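# Assemble gripper jaws on pins and seat housing plate

## Task

Put both jaws onto the two pins of the gripper base so they sit flat, with their gear teeth engaged so the two jaws open symmetrically; then lower the housing plate gently onto the jaw stubs (never drop it onto them or onto the base) until it rests fully down and flat. The assembly must stay correct on its own once the robot lets go, so release everything and move the gripper away at the end.

## Robot and tools

Robot: a single six-joint arm (waist, shoulder, elbow, wrist pitch, wrist yaw, wrist roll) with a two-finger parallel gripper. The fingers extend along the gripper's +x axis and close along its y axis. The reported end_effector_position is the pinch point between the finger pads, roughly 3 to 4 cm short of the fingertips.

Scene frame: origin on the table surface under the arm base, +z up, +y to the left when facing along +x. Results report the gripper position in metres and orientation as a wxyz quaternion, plus linear (m/s) and angular (rad/s) velocities. The base may be slightly tilted, and the printed position gets less accurate at long reach.

execute_actions(actions): a list of actions run one after another. Each action is a table of 1 to 15 rows; each row lasts one control step of 1/30 s, and if fewer than 15 rows are given the final row is repeated to fill 15 steps (0.5 s per action). A row has 7 numbers, each in [-1, 1], in this order: dx, dy, dz, rx, ry, rz, opening. The first six are an offset, expressed in the gripper's own axes, from the gripper pose measured when that action began (for the first action of a call, the last pose a result reported). Every row refers to that same start pose, not to the row before it. Scale: 1.0 equals 0.6 m for dx/dy/dz and 180 degrees for the rotation; rx, ry, rz form one rotation vector. Opening is absolute, not an offset: +1 is fully open (0.088 m), empty fingers touch near -0.80, and anything down to -1 adds squeeze but no travel. Full open to closed needs at least about 0.5 s. An empty list just returns state and images.

move(target, speed, blocking): drives the gripper along a straight path toward one target row of 7 numbers, laid out exactly like an execute_actions row (offsets in gripper axes from the pose in the latest result that showed one, plus absolute opening, sent at the start). speed is the path's top speed in m/s, 0.002 to 0.5 (default 0.25); rotation is capped at twice that in rad/s. A path runs 0.5 to 10 s and is cut short at 10 s. It takes the shorter rotation. It does not slow for obstacles, and the real gripper lags, drifts and may overshoot the speed, mostly with the arm stretched out. Faster contact hits harder; aiming past a contact point presses harder. The extra "move:" line reports the ending (done = settled near target; otherwise off_target, moving, held, fault) and any limits: paced means the sent pose was clipped, held means a check blocked some steps (after which the arm may surge well above speed). The distance to target is also given. With blocking=false the result comes after 0.5 s while the arm keeps going; poll with wait(0), and call wait or stop before sending new rows or moves.

wait(seconds): 0 to 10 s, holds the last command and returns early if a running move finishes. stop(): brakes a running move (needs room, more when fast); fingers keep moving. zoom_image(camera, region): enlarges [x0, y0, x1, y1] pixels (max 504x504) of the latest image from cam_head_left, cam_head_right, cam_high, cam_low or cam_wrist. show_instructions(): shows the reference images. read_manual(section): licence texts only. finished_scene(scene): ends the scene irreversibly and reports success; call it only when the assembly stands on its own and the gripper is clear.

Controller behaviour: each step, the commanded pose is limited to within 70 mm and 16 degrees of the measured pose, then followed by damped inverse kinematics, favouring position over orientation. Large offsets therefore need several actions, and the arm never continues past the last clipped pose. "Hand target" shows the pose currently being pursued. Joint friction can leave the gripper short or slightly tilted, and tiny moves may not happen; check the reported pose after each motion and correct tilt. A "pose unreachable" line means the clearance check altered or refused the command (the base mount counts as arm).

Result lines: Joint positions and velocities list the six joints then the finger-pad gap in metres. Joint ranges (rad): waist -3.054 to 3.054, shoulder 0 to 3.142, elbow 0 to 2.356, wrist pitch and wrist yaw -1.571 to 1.571, wrist roll -3.142 to 3.142. grip_measured is the finger opening on the command scale; it may be off by about 1 mm and reads narrower (up to 0.061) when squeezing hard. To hold a part, command roughly 0.07 below grip_measured; less for a lighter grip. Parts thinner than about 3 mm get proportionally less force. grip_effort_n is motor effort (negative closes), capped near 83 N, and not a pad force. Joint torques and external torque estimates include friction and offsets; step readings list positions, with HELD marking throttled steps.

Things to avoid: contact torques reaching a joint's load limit (waist 16.6, shoulder 20.6, elbow 20.5, wrist pitch 5.42, wrist yaw 5.4, wrist roll 5.07 N m, including held weight) freeze the arm for 10 s. Long heavy holding heats motors; warnings start at 50 °C and 95 °C triggers an over-temperature hold and possibly power loss. Do not drop, slam, or shove parts, and never let anything leave the table. Loose objects can occasionally be nudged by outside disturbances. The simulation keeps running while you compose replies, with the robot holding its last command.

Each tool is called after "Call:" by a JSON object that holds its "name" and its "arguments".

Reference images:

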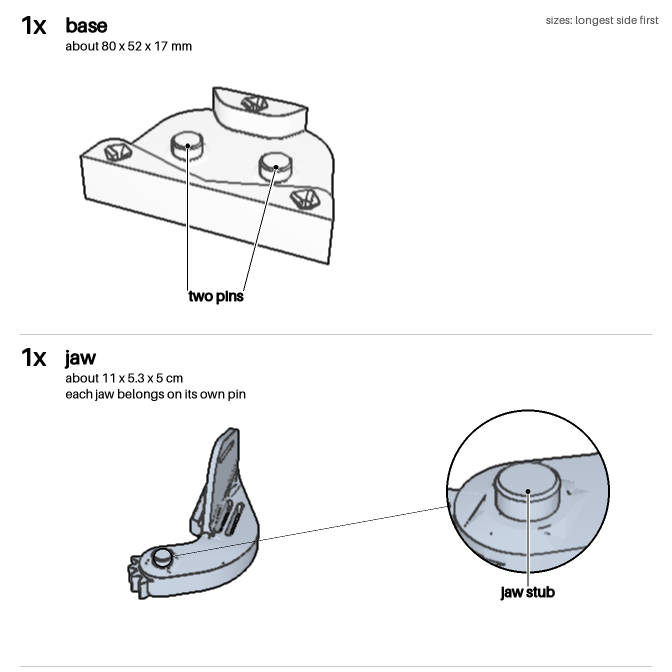

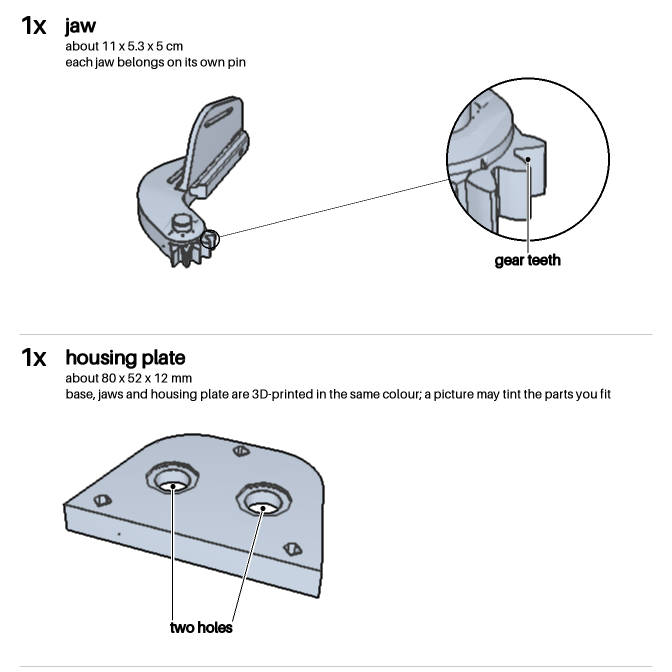

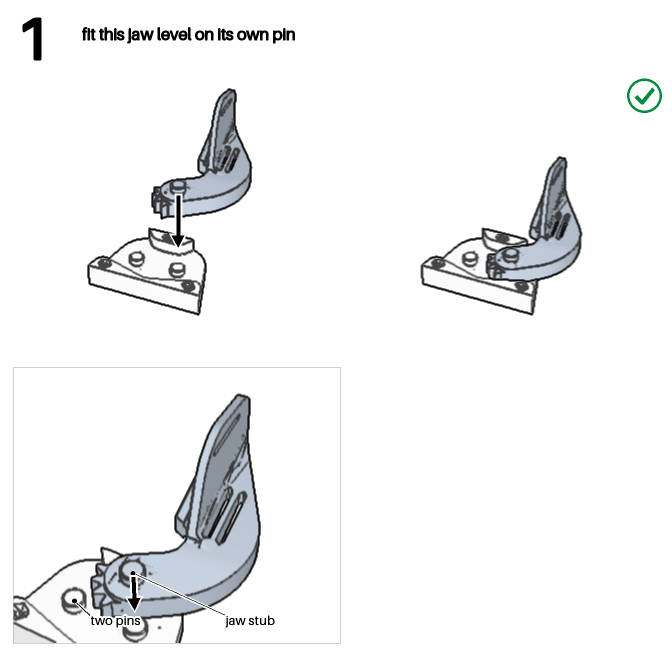

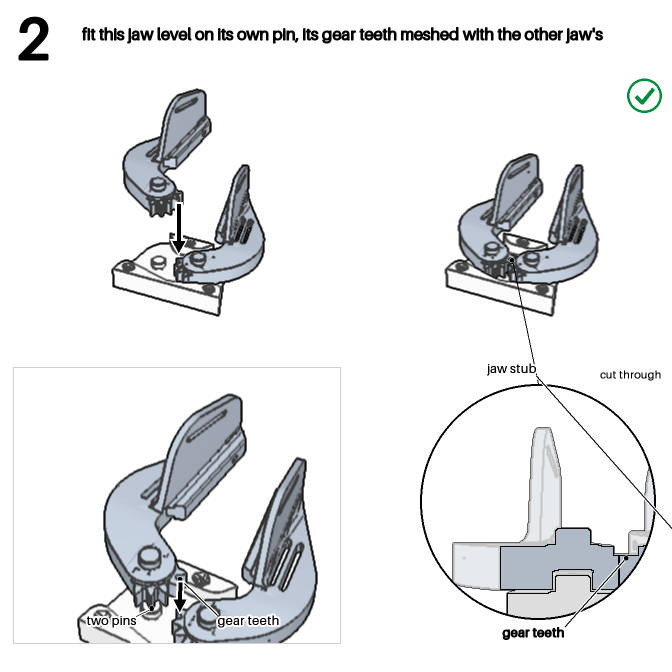

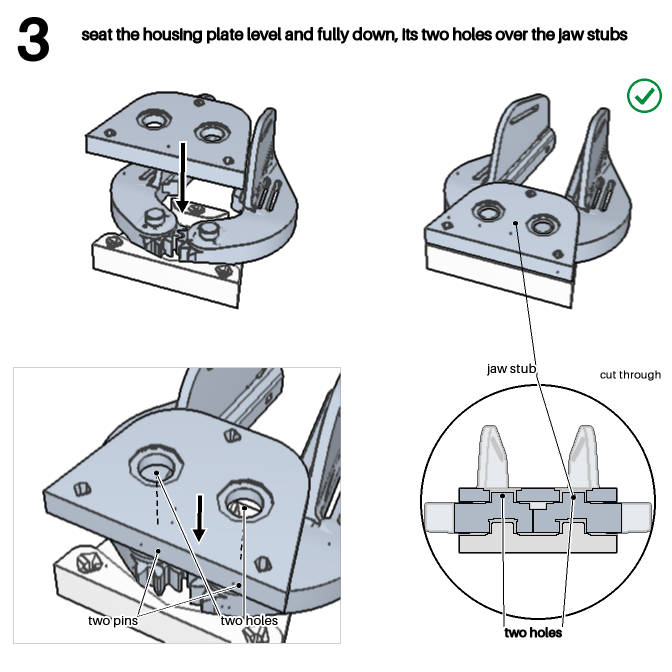

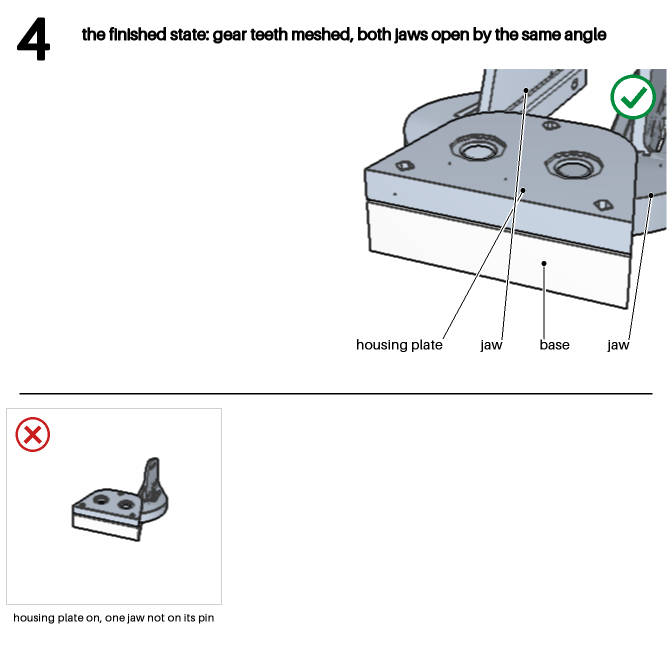

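## Session

I'll start by looking at the current state of the scene.

Call:
{"name": "execute_actions", "arguments": {"actions": []}}

Scene clock: 0.00 s.
end_effector_position=(+0.4464, -0.2675, +0.3247) grip_measured=+0.856 grip_effort_n=n/a end_effector_quat_wxyz=(+0.857, -0.280, +0.304, -0.307) end_effector_velocity=(+0.000, +0.002, -0.002) end_effector_angular_velocity=(-0.005, +0.021, +0.013)
Joint positions: [-0.848  2.052  1.524 -0.088 -0.073 -0.4    0.081]
Joint velocities: [ 0.002 -0.002 -0.002 -0.007 -0.007 -0.022 -0.   ]
Joint torques (N m, as the arm reports them, + toward a larger angle): no reading
External joint torques (N m, as the arm's controller estimates them; a push from outside toward a larger angle lowers the number): no reading
Heat: hottest wrist pitch 25 °C (+0.0 °C/min).
Hand target: +0.446, -0.268, +0.325; +0.857, -0.280, +0.304, -0.307

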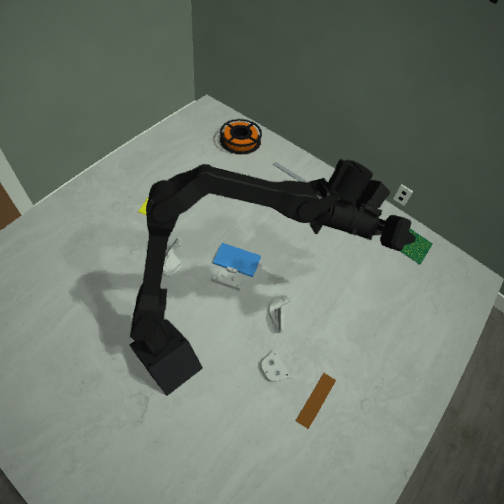

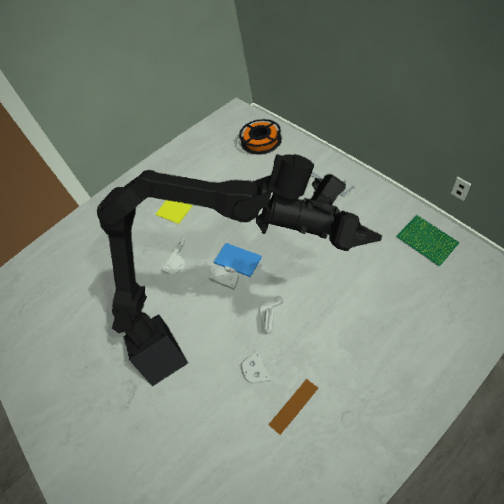

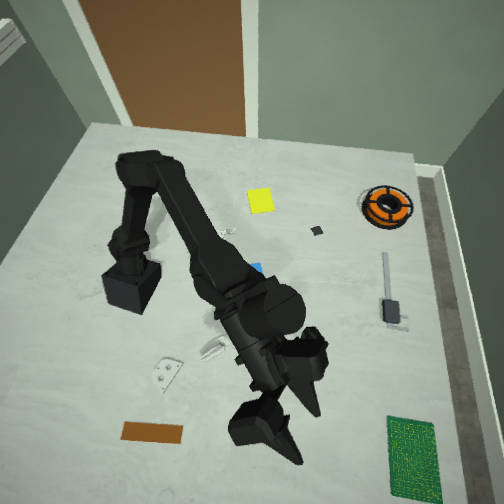

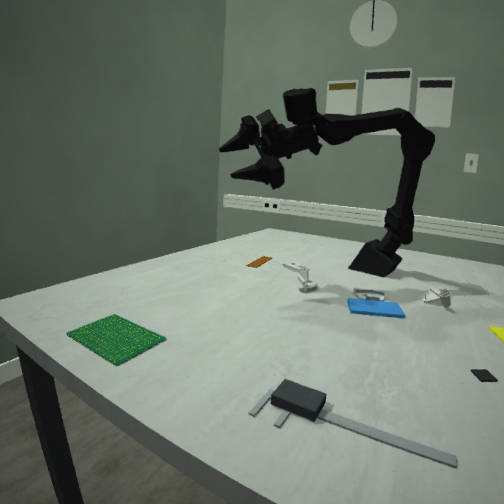

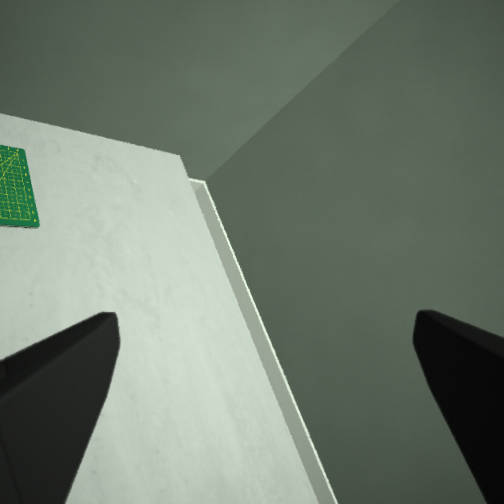

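Call:
{"name": "zoom_image", "arguments": {"camera": "cam_head_left", "region": [140, 220, 340, 420]}}

Call:
{"name": "zoom_image", "arguments": {"camera": "cam_head_right", "region": [130, 210, 330, 410]}}

Call:
{"name": "zoom_image", "arguments": {"camera": "cam_low", "region": [260, 230, 480, 340]}}

Region (140, 220, 340, 420) of cam_head_left's 504x504 image, scaled by 2.520, with more detail than that image has.

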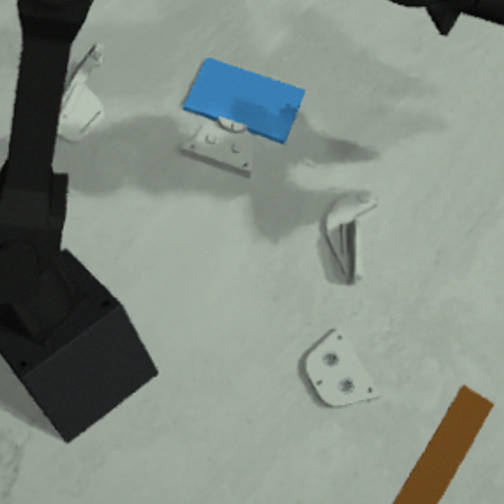

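Region (130, 210, 330, 410) of cam_head_right's 504x504 image, scaled by 2.520, with more detail than that image has.

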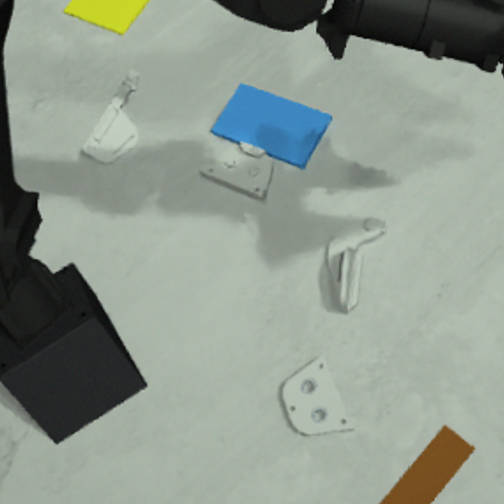

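Region (260, 230, 480, 340) of cam_low's 504x504 image, scaled by 2.291, with more detail than that image has.

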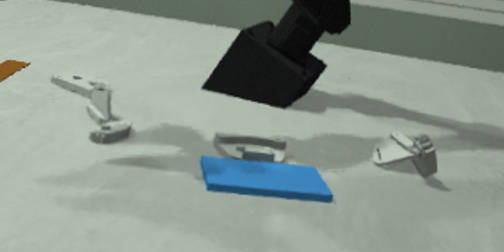

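Call:
{"name": "zoom_image", "arguments": {"camera": "cam_head_right", "region": [150, 225, 280, 305]}}

Call:
{"name": "zoom_image", "arguments": {"camera": "cam_low", "region": [400, 270, 480, 320]}}

Call:
{"name": "zoom_image", "arguments": {"camera": "cam_low", "region": [270, 250, 350, 305]}}

Call:
{"name": "zoom_image", "arguments": {"camera": "cam_head_left", "region": [240, 285, 320, 395]}}

Region (150, 225, 280, 305) of cam_head_right's 504x504 image, scaled by 3.877, with more detail than that image has; it fills the top 310 rows of this view, and the rest is white.

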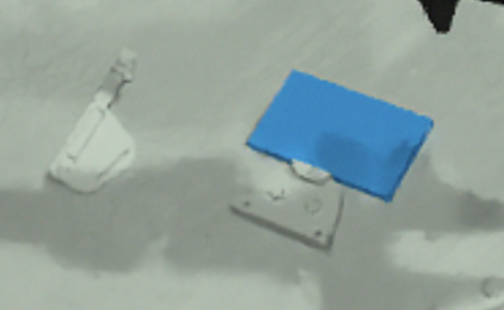

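Region (400, 270, 480, 320) of cam_low's 504x504 image, scaled by 6.300, with more detail than that image has; it fills the top 315 rows of this view, and the rest is white.

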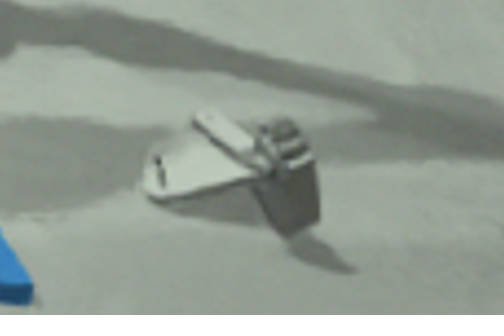

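Region (270, 250, 350, 305) of cam_low's 504x504 image, scaled by 6.300, with more detail than that image has; it fills the top 346 rows of this view, and the rest is white.

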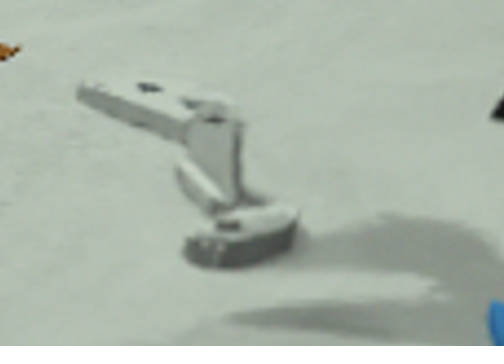

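Region (240, 285, 320, 395) of cam_head_left's 504x504 image, scaled by 4.582, with more detail than that image has; it fills the left 367 columns of this view, and the rest is white.

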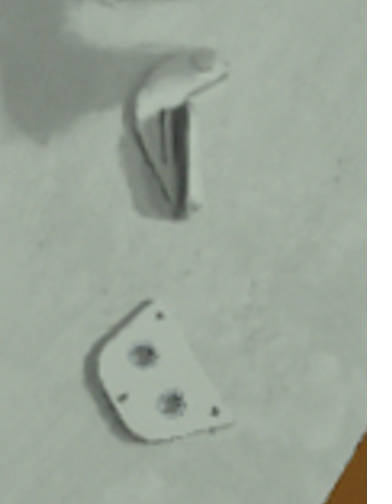

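Call:
{"name": "move", "arguments": {"target": [-0.2295, 0.1454, -0.3155, -0.2066, 0.1561, 0.3624, 1.0], "speed": 0.4}}

Scene clock: 43.67 s.
end_effector_position=(+0.2633, -0.1683, +0.1948) grip_measured=+1.000 grip_effort_n=13.3 end_effector_quat_wxyz=(+0.672, -0.248, +0.657, +0.237) end_effector_velocity=(+0.000, +0.003, -0.000) end_effector_angular_velocity=(+0.010, -0.000, +0.007)
Joint positions: [-0.985  2.075  1.51  -1.295 -0.369 -1.6    0.088]
Joint velocities: [ 0.002 -0.002 -0.002 -0.007 -0.007 -0.007  0.   ]
Joint torques (N m, as the arm reports them, + toward a larger angle): [-3.4  -5.75  5.2   0.07  0.01 -0.12]
External joint torques (N m, as the arm's controller estimates them; a push from outside toward a larger angle lowers the number): [-0.25  0.88 -0.08 -0.21  0.09 -0.12]
Heat: hottest shoulder 34 °C (+12.4 °C/min).
Hand target: +0.261, -0.169, +0.190; +0.668, -0.242, +0.661, +0.243
Off the commanded pose: 0.006 m, 2 deg.
move: done
camera_calibration (this result's frames):
cam_wrist: T_world_to_cam=[[0.666957, -0.744362, 0.0330579, -0.299596], [-0.712178, -0.623821, 0.321948, 0.0468077], [-0.219024, -0.238269, -0.94618, 0.284441], [0, 0, 0, 1]] pos_world=[0.295452, -0.126035, 0.263966]

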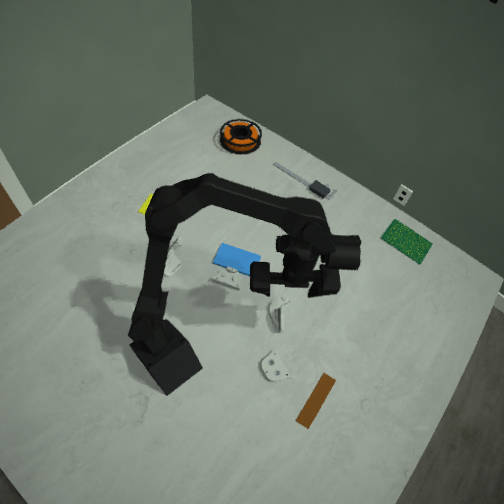

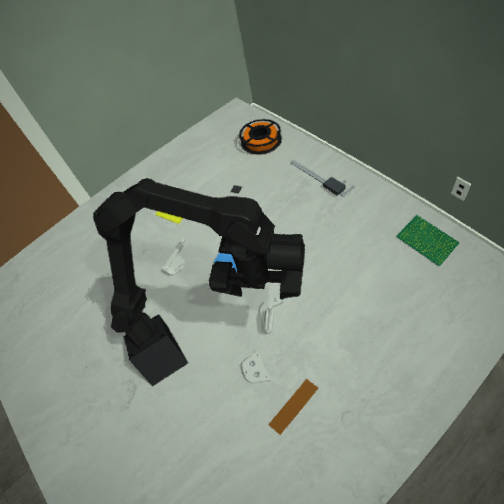

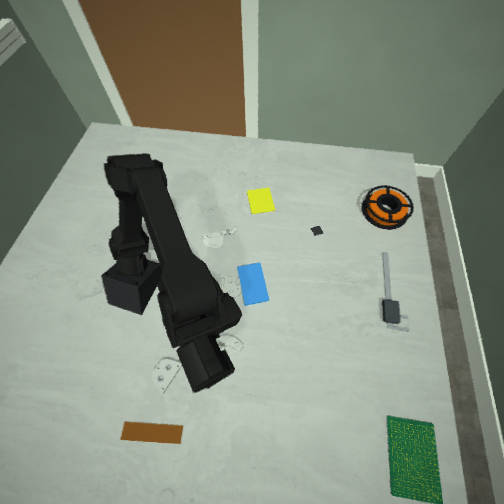

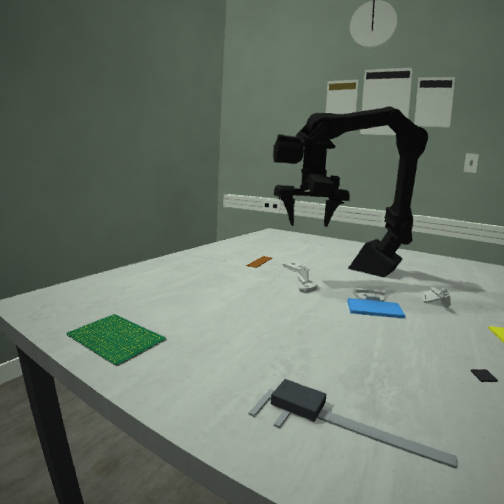

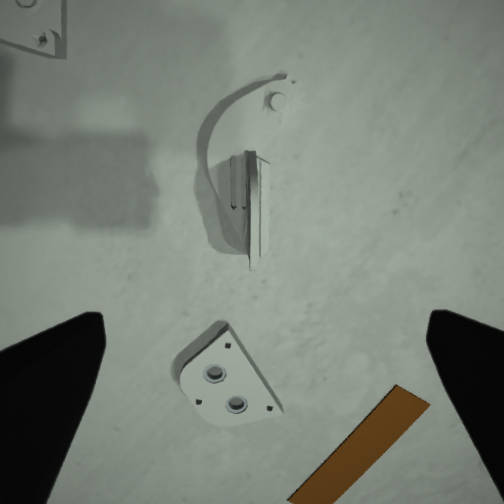

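Call:
{"name": "zoom_image", "arguments": {"camera": "cam_wrist", "region": [150, 60, 370, 280]}}

Region (150, 60, 370, 280) of cam_wrist's 504x504 image, scaled by 2.291, with more detail than that image has.

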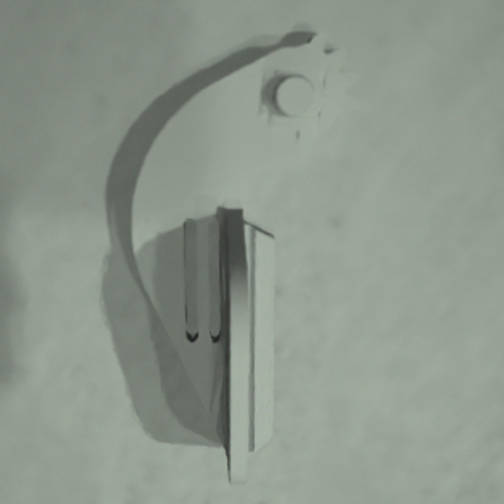

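Call:
{"name": "move", "arguments": {"target": [0.1497, 0.005, 0.0008, -0.0073, 0.0046, 0.007, 0.0], "speed": 0.25}}

Scene clock: 56.00 s.
end_effector_position=(+0.2661, -0.1673, +0.1102) grip_measured=+0.003 grip_effort_n=-16.5 end_effector_quat_wxyz=(+0.661, -0.258, +0.659, +0.248) end_effector_velocity=(+0.002, +0.001, -0.001) end_effector_angular_velocity=(+0.014, -0.019, -0.008)
Joint positions: [-0.885  2.126  1.264 -0.967 -0.38  -1.532  0.039]
Joint velocities: [-0.002  0.002 -0.002  0.007 -0.022  0.007 -0.   ]
Joint torques (N m, as the arm reports them, + toward a larger angle): [-3.7  -6.22  4.46  0.34 -0.16  0.07]
External joint torques (N m, as the arm's controller estimates them; a push from outside toward a larger angle lowers the number): [-0.34  0.57 -0.47  0.07 -0.1   0.07]
Heat: hottest shoulder 32 °C (+7.5 °C/min).
Hand target: +0.263, -0.166, +0.105; +0.661, -0.250, +0.662, +0.250
Off the commanded pose: 0.006 m, 1 deg.
move: done
camera_calibration (this result's frames):
cam_wrist: T_world_to_cam=[[0.690831, -0.72254, 0.0262391, -0.299834], [-0.686355, -0.643959, 0.337984, 0.0646265], [-0.22731, -0.251499, -0.940786, 0.204694], [0, 0, 0, 1]] pos_world=[0.29802, -0.123545, 0.178598]

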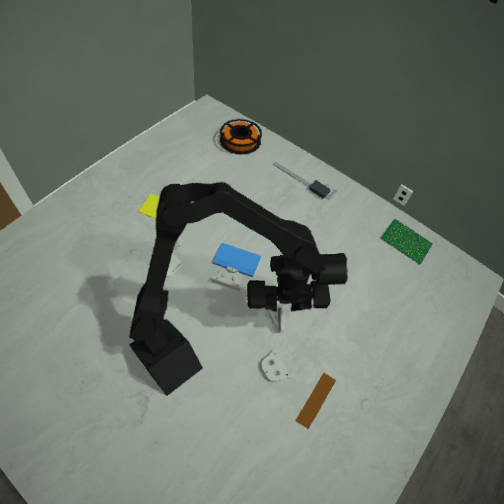

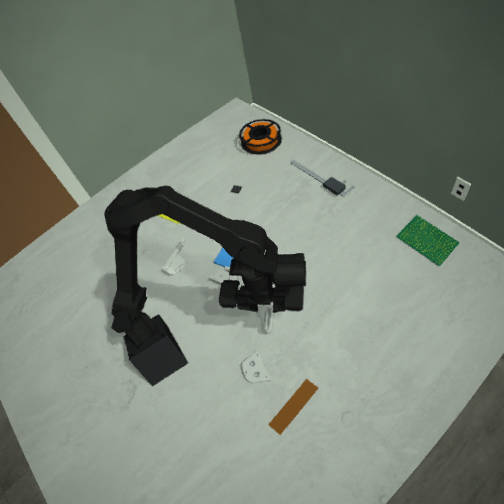

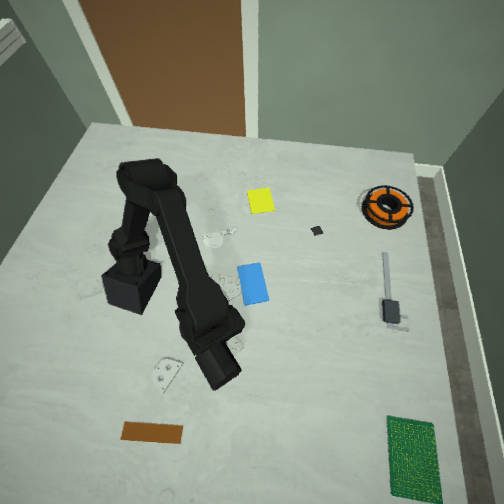

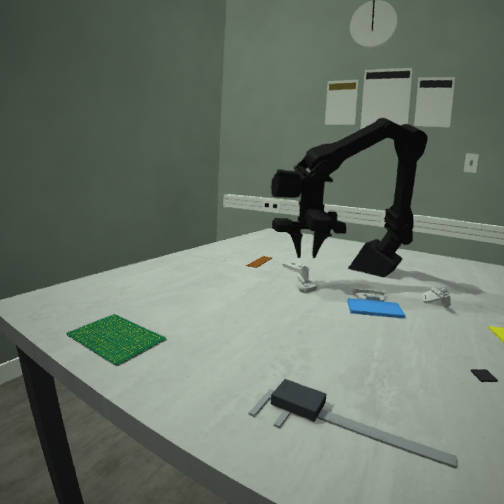

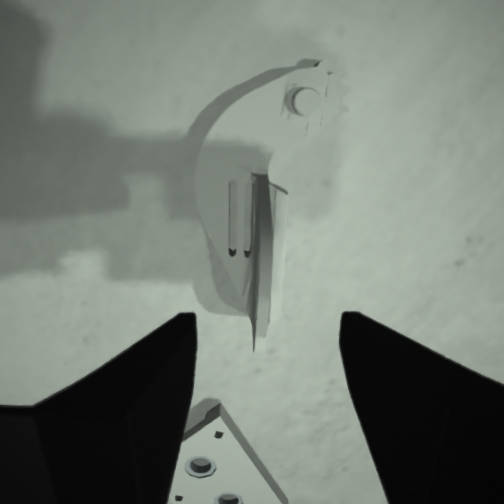

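Call:
{"name": "zoom_image", "arguments": {"camera": "cam_wrist", "region": [160, 50, 380, 370]}}

Call:
{"name": "zoom_image", "arguments": {"camera": "cam_low", "region": [260, 190, 370, 300]}}

Region (160, 50, 380, 370) of cam_wrist's 504x504 image, scaled by 1.575, with more detail than that image has; it fills the left 346 columns of this view, and the rest is white.

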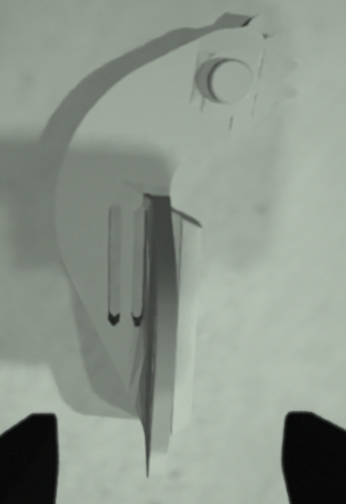

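Region (260, 190, 370, 300) of cam_low's 504x504 image, scaled by 4.582, with more detail than that image has.

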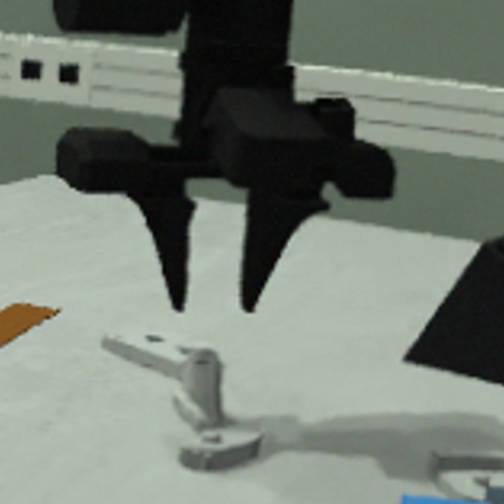

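Call:
{"name": "move", "arguments": {"target": [0.085, 0.0033, -0.0017, 0.0041, -0.0007, 0.0045, -0.3], "speed": 0.15}}

Scene clock: 70.90 s.
end_effector_position=(+0.2674, -0.1686, +0.0651) grip_measured=-0.297 grip_effort_n=-16.5 end_effector_quat_wxyz=(+0.663, -0.258, +0.659, +0.245) end_effector_velocity=(-0.006, +0.002, -0.001) end_effector_angular_velocity=(+0.011, +0.022, -0.020)
Joint positions: [-0.835  2.193  1.172 -0.785 -0.393 -1.474  0.024]
Joint velocities: [-0.002  0.002 -0.002 -0.022  0.007  0.007 -0.   ]
Joint torques (N m, as the arm reports them, + toward a larger angle): [-3.66 -6.16  4.11  0.36 -0.16  0.09]
External joint torques (N m, as the arm's controller estimates them; a push from outside toward a larger angle lowers the number): [-0.22  0.86 -0.43  0.09 -0.1   0.09]
Heat: hottest shoulder 32 °C (+4.0 °C/min).
Hand target: +0.264, -0.167, +0.059; +0.662, -0.249, +0.662, +0.248
Off the commanded pose: 0.007 m, 1 deg.
move: done
camera_calibration (this result's frames):
cam_wrist: T_world_to_cam=[[0.687633, -0.725459, 0.0295175, -0.300356], [-0.690116, -0.640419, 0.337049, 0.0816551], [-0.225612, -0.252137, -0.941024, 0.16164], [0, 0, 0, 1]] pos_world=[0.299354, -0.124847, 0.133451]

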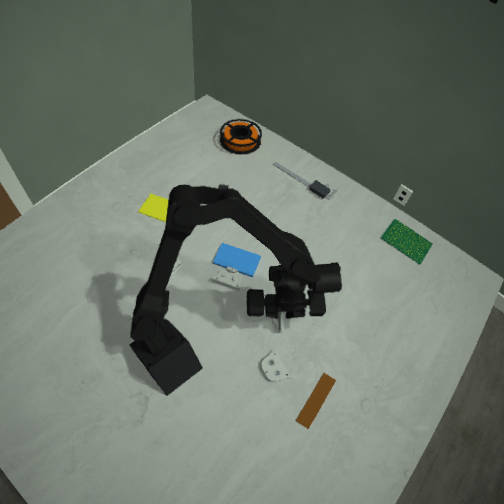

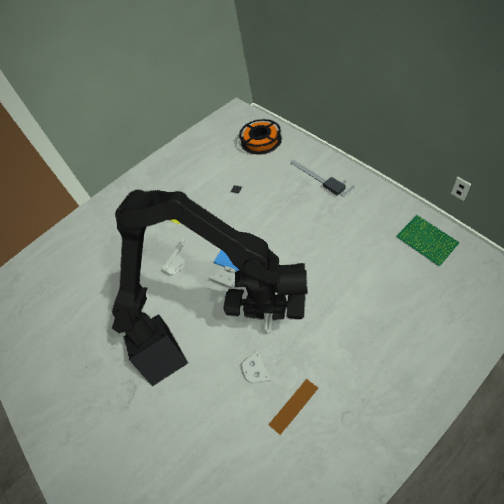

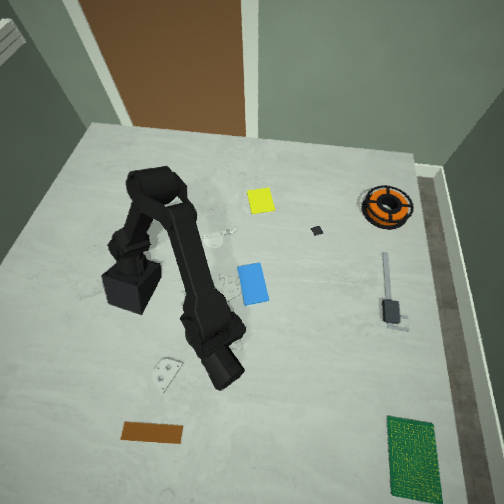

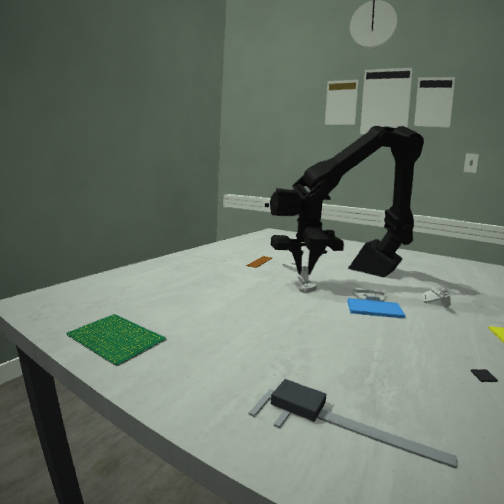

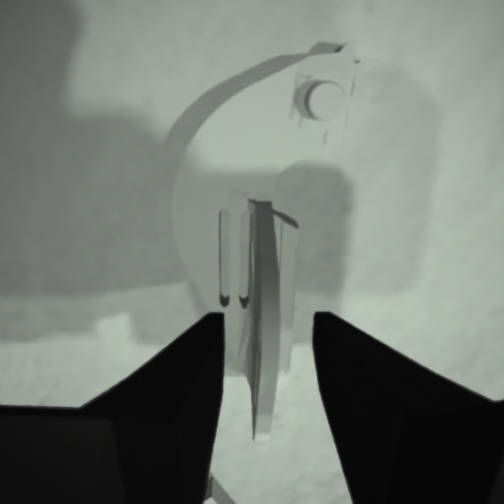

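Call:
{"name": "zoom_image", "arguments": {"camera": "cam_low", "region": [270, 225, 350, 305]}}

Region (270, 225, 350, 305) of cam_low's 504x504 image, scaled by 6.300, with more detail than that image has.

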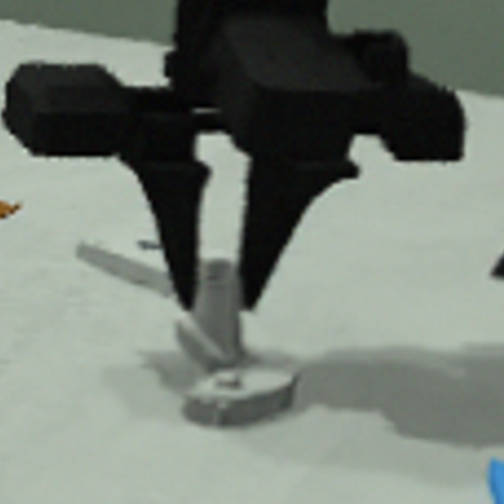

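Call:
{"name": "execute_actions", "arguments": {"actions": [[[0.005,0.002,-0.001,0,0,0.004,-0.35],[0.010,0.004,-0.002,0,0,0.007,-0.4],[0.013,0.005,-0.0022,0,0,0.009,-0.42],[0.016,0.0058,-0.0024,0,0,0.010,-0.45],[0.018,0.006,-0.0025,0,0,0.010,-0.48],[0.020,0.0062,-0.0025,0,0,0.010,-0.5]]]}}

Scene clock: 77.43 s.
end_effector_position=(+0.2666, -0.1683, +0.0584) grip_measured=-0.495 grip_effort_n=-16.5 end_effector_quat_wxyz=(+0.660, -0.254, +0.661, +0.251) end_effector_velocity=(-0.001, +0.002, +0.001) end_effector_angular_velocity=(+0.010, -0.001, +0.002)
Joint positions: [-0.829  2.213  1.172 -0.778 -0.395 -1.475  0.015]
Joint velocities: [-0.002 -0.002 -0.002 -0.007 -0.007 -0.007 -0.001]
Joint torques (N m, as the arm reports them, + toward a larger angle): [-3.66 -6.15  4.34  0.33 -0.17 -0.1 ]
External joint torques (N m, as the arm's controller estimates them; a push from outside toward a larger angle lowers the number): [-0.19  0.96 -0.15  0.07 -0.11 -0.09]
Heat: hottest shoulder 31 °C (+1.0 °C/min).
Hand target: +0.264, -0.167, +0.053; +0.659, -0.247, +0.663, +0.255
Off the commanded pose: 0.006 m, 1 deg.
Step readings (end_effector_position):
0: (+0.2676, -0.1687, +0.0651)
1: (+0.2676, -0.1687, +0.0651)
2: (+0.2675, -0.1688, +0.0648)
4: (+0.2670, -0.1687, +0.0637)
8: (+0.2660, -0.1683, +0.0594)
15: end_effector_position above
camera_calibration (this result's frames):
cam_wrist: T_world_to_cam=[[0.689166, -0.724453, 0.014779, -0.298743], [-0.685387, -0.645112, 0.337751, 0.0814082], [-0.235151, -0.242896, -0.941119, 0.15939], [0, 0, 0, 1]] pos_world=[0.29916, -0.125193, 0.126925]

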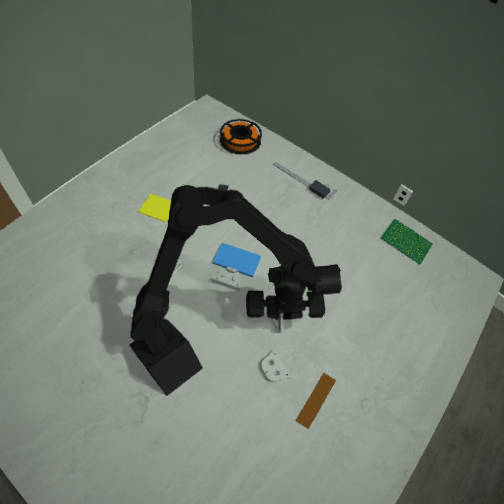

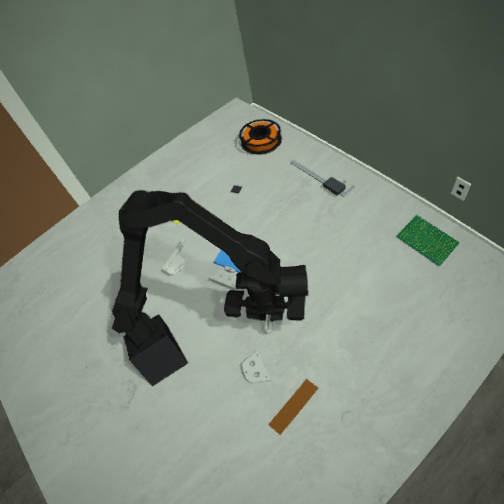

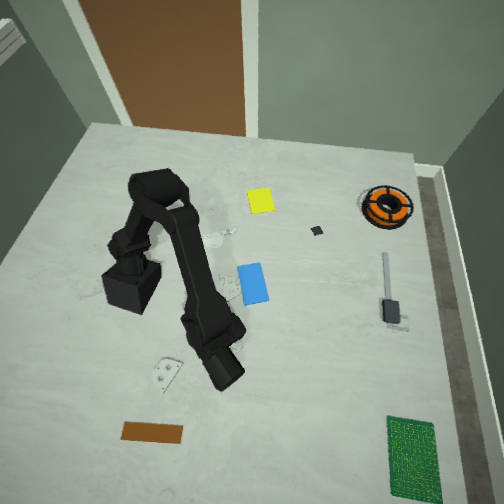

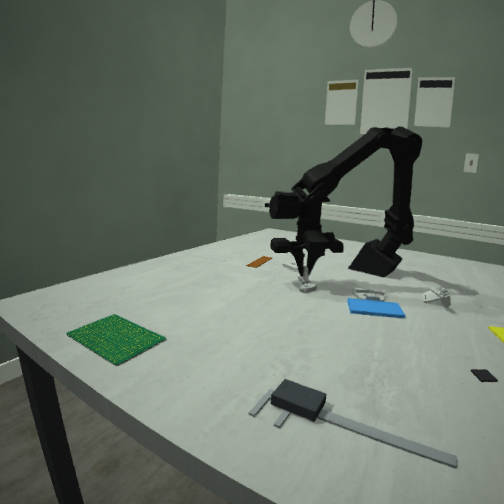

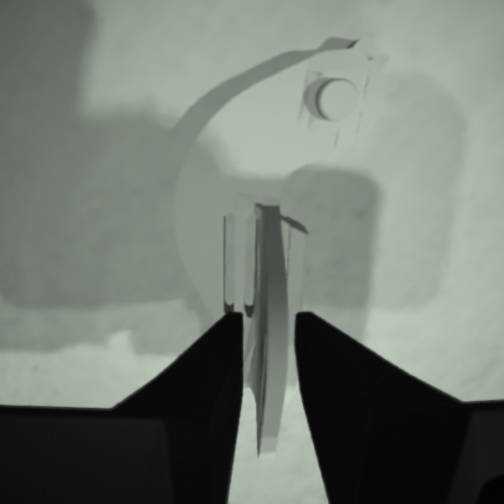

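Call:
{"name": "execute_actions", "arguments": {"actions": [[[0.004,0.002,0,0,0,0.002,-0.55],[0.004,0.002,0,0,0,0.002,-0.6],[0.004,0.002,0,0,0,0.002,-0.63],[0.004,0.002,0,0,0,0.002,-0.66],[0.004,0.002,0,0,0,0.002,-0.68],[0.004,0.002,0,0,0,0.002,-0.70],[0.004,0.002,0,0,0,0.002,-0.72],[0.004,0.002,0,0,0,0.002,-0.74],[0.004,0.002,0,0,0,0.002,-0.76],[0.004,0.002,0,0,0,0.002,-0.79],[0.004,0.002,0,0,0,0.002,-0.82],[0.004,0.002,0,0,0,0.002,-0.85]]]}}

Scene clock: 80.97 s.
end_effector_position=(+0.2667, -0.1683, +0.0584) grip_measured=-0.753 grip_effort_n=-83.5 end_effector_quat_wxyz=(+0.660, -0.254, +0.661, +0.251) end_effector_velocity=(+0.001, +0.003, +0.002) end_effector_angular_velocity=(+0.018, -0.014, +0.004)
Joint positions: [-0.828  2.213  1.172 -0.777 -0.395 -1.475  0.002]
Joint velocities: [-0.002 -0.007 -0.002 -0.007 -0.022 -0.007 -0.   ]
Joint torques (N m, as the arm reports them, + toward a larger angle): [-3.62 -7.24  4.6   0.31 -0.11 -0.01]
External joint torques (N m, as the arm's controller estimates them; a push from outside toward a larger angle lowers the number): [-0.17 -0.08  0.08  0.06 -0.04 -0.01]
Heat: hottest shoulder 31 °C (+1.0 °C/min).
Hand target: +0.266, -0.167, +0.056; +0.659, -0.252, +0.662, +0.253
Off the commanded pose: 0.003 m, 0 deg.
Step readings (end_effector_position):
0: (+0.2666, -0.1683, +0.0584)
1: (+0.2666, -0.1683, +0.0584)
2: (+0.2666, -0.1683, +0.0584)
4: (+0.2666, -0.1683, +0.0584)
8: (+0.2666, -0.1683, +0.0584)
15: end_effector_position above
camera_calibration (this result's frames):
cam_wrist: T_world_to_cam=[[0.689621, -0.724008, 0.0153439, -0.298951], [-0.685093, -0.645396, 0.337805, 0.0814028], [-0.23467, -0.243469, -0.941091, 0.159154], [0, 0, 0, 1]] pos_world=[0.29928, -0.125157, 0.126867]

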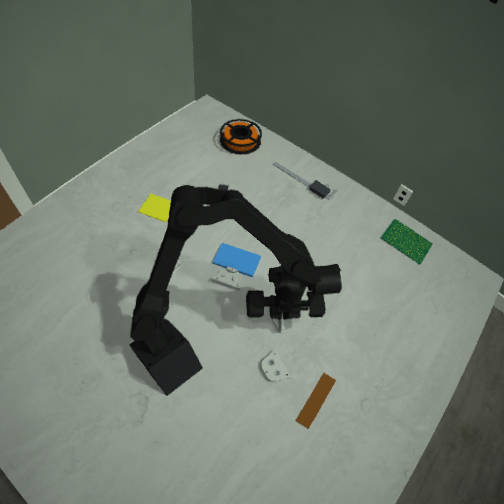

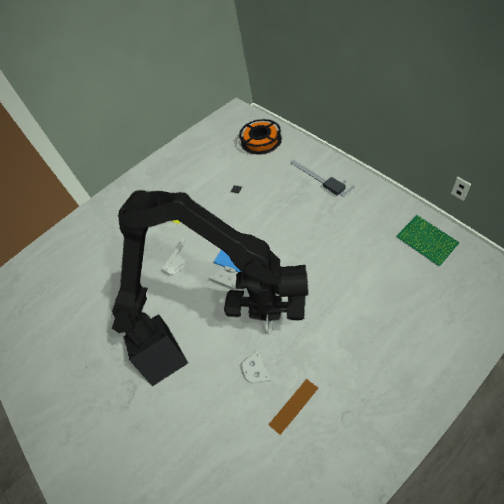

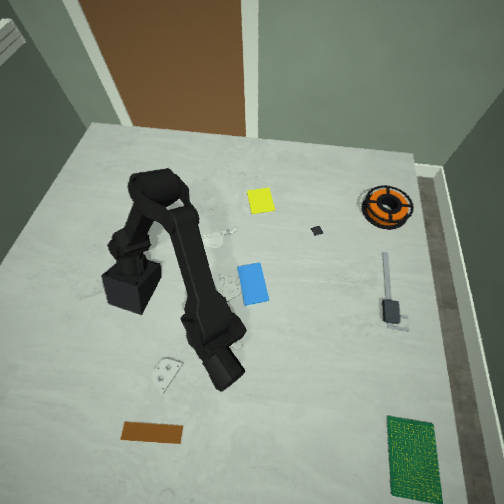

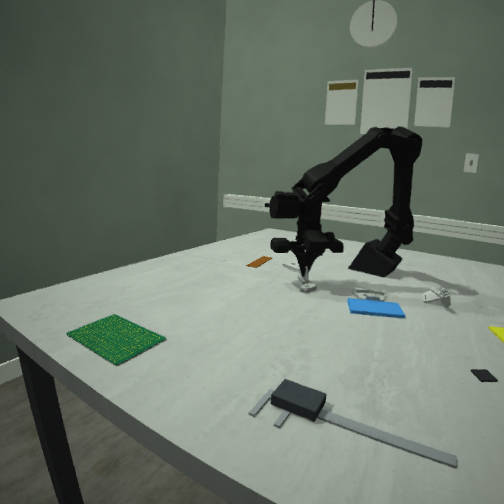

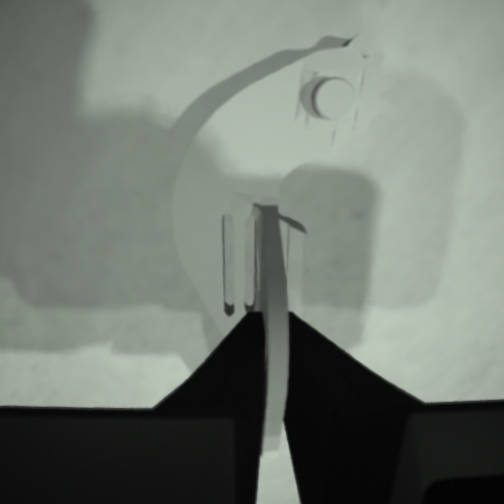

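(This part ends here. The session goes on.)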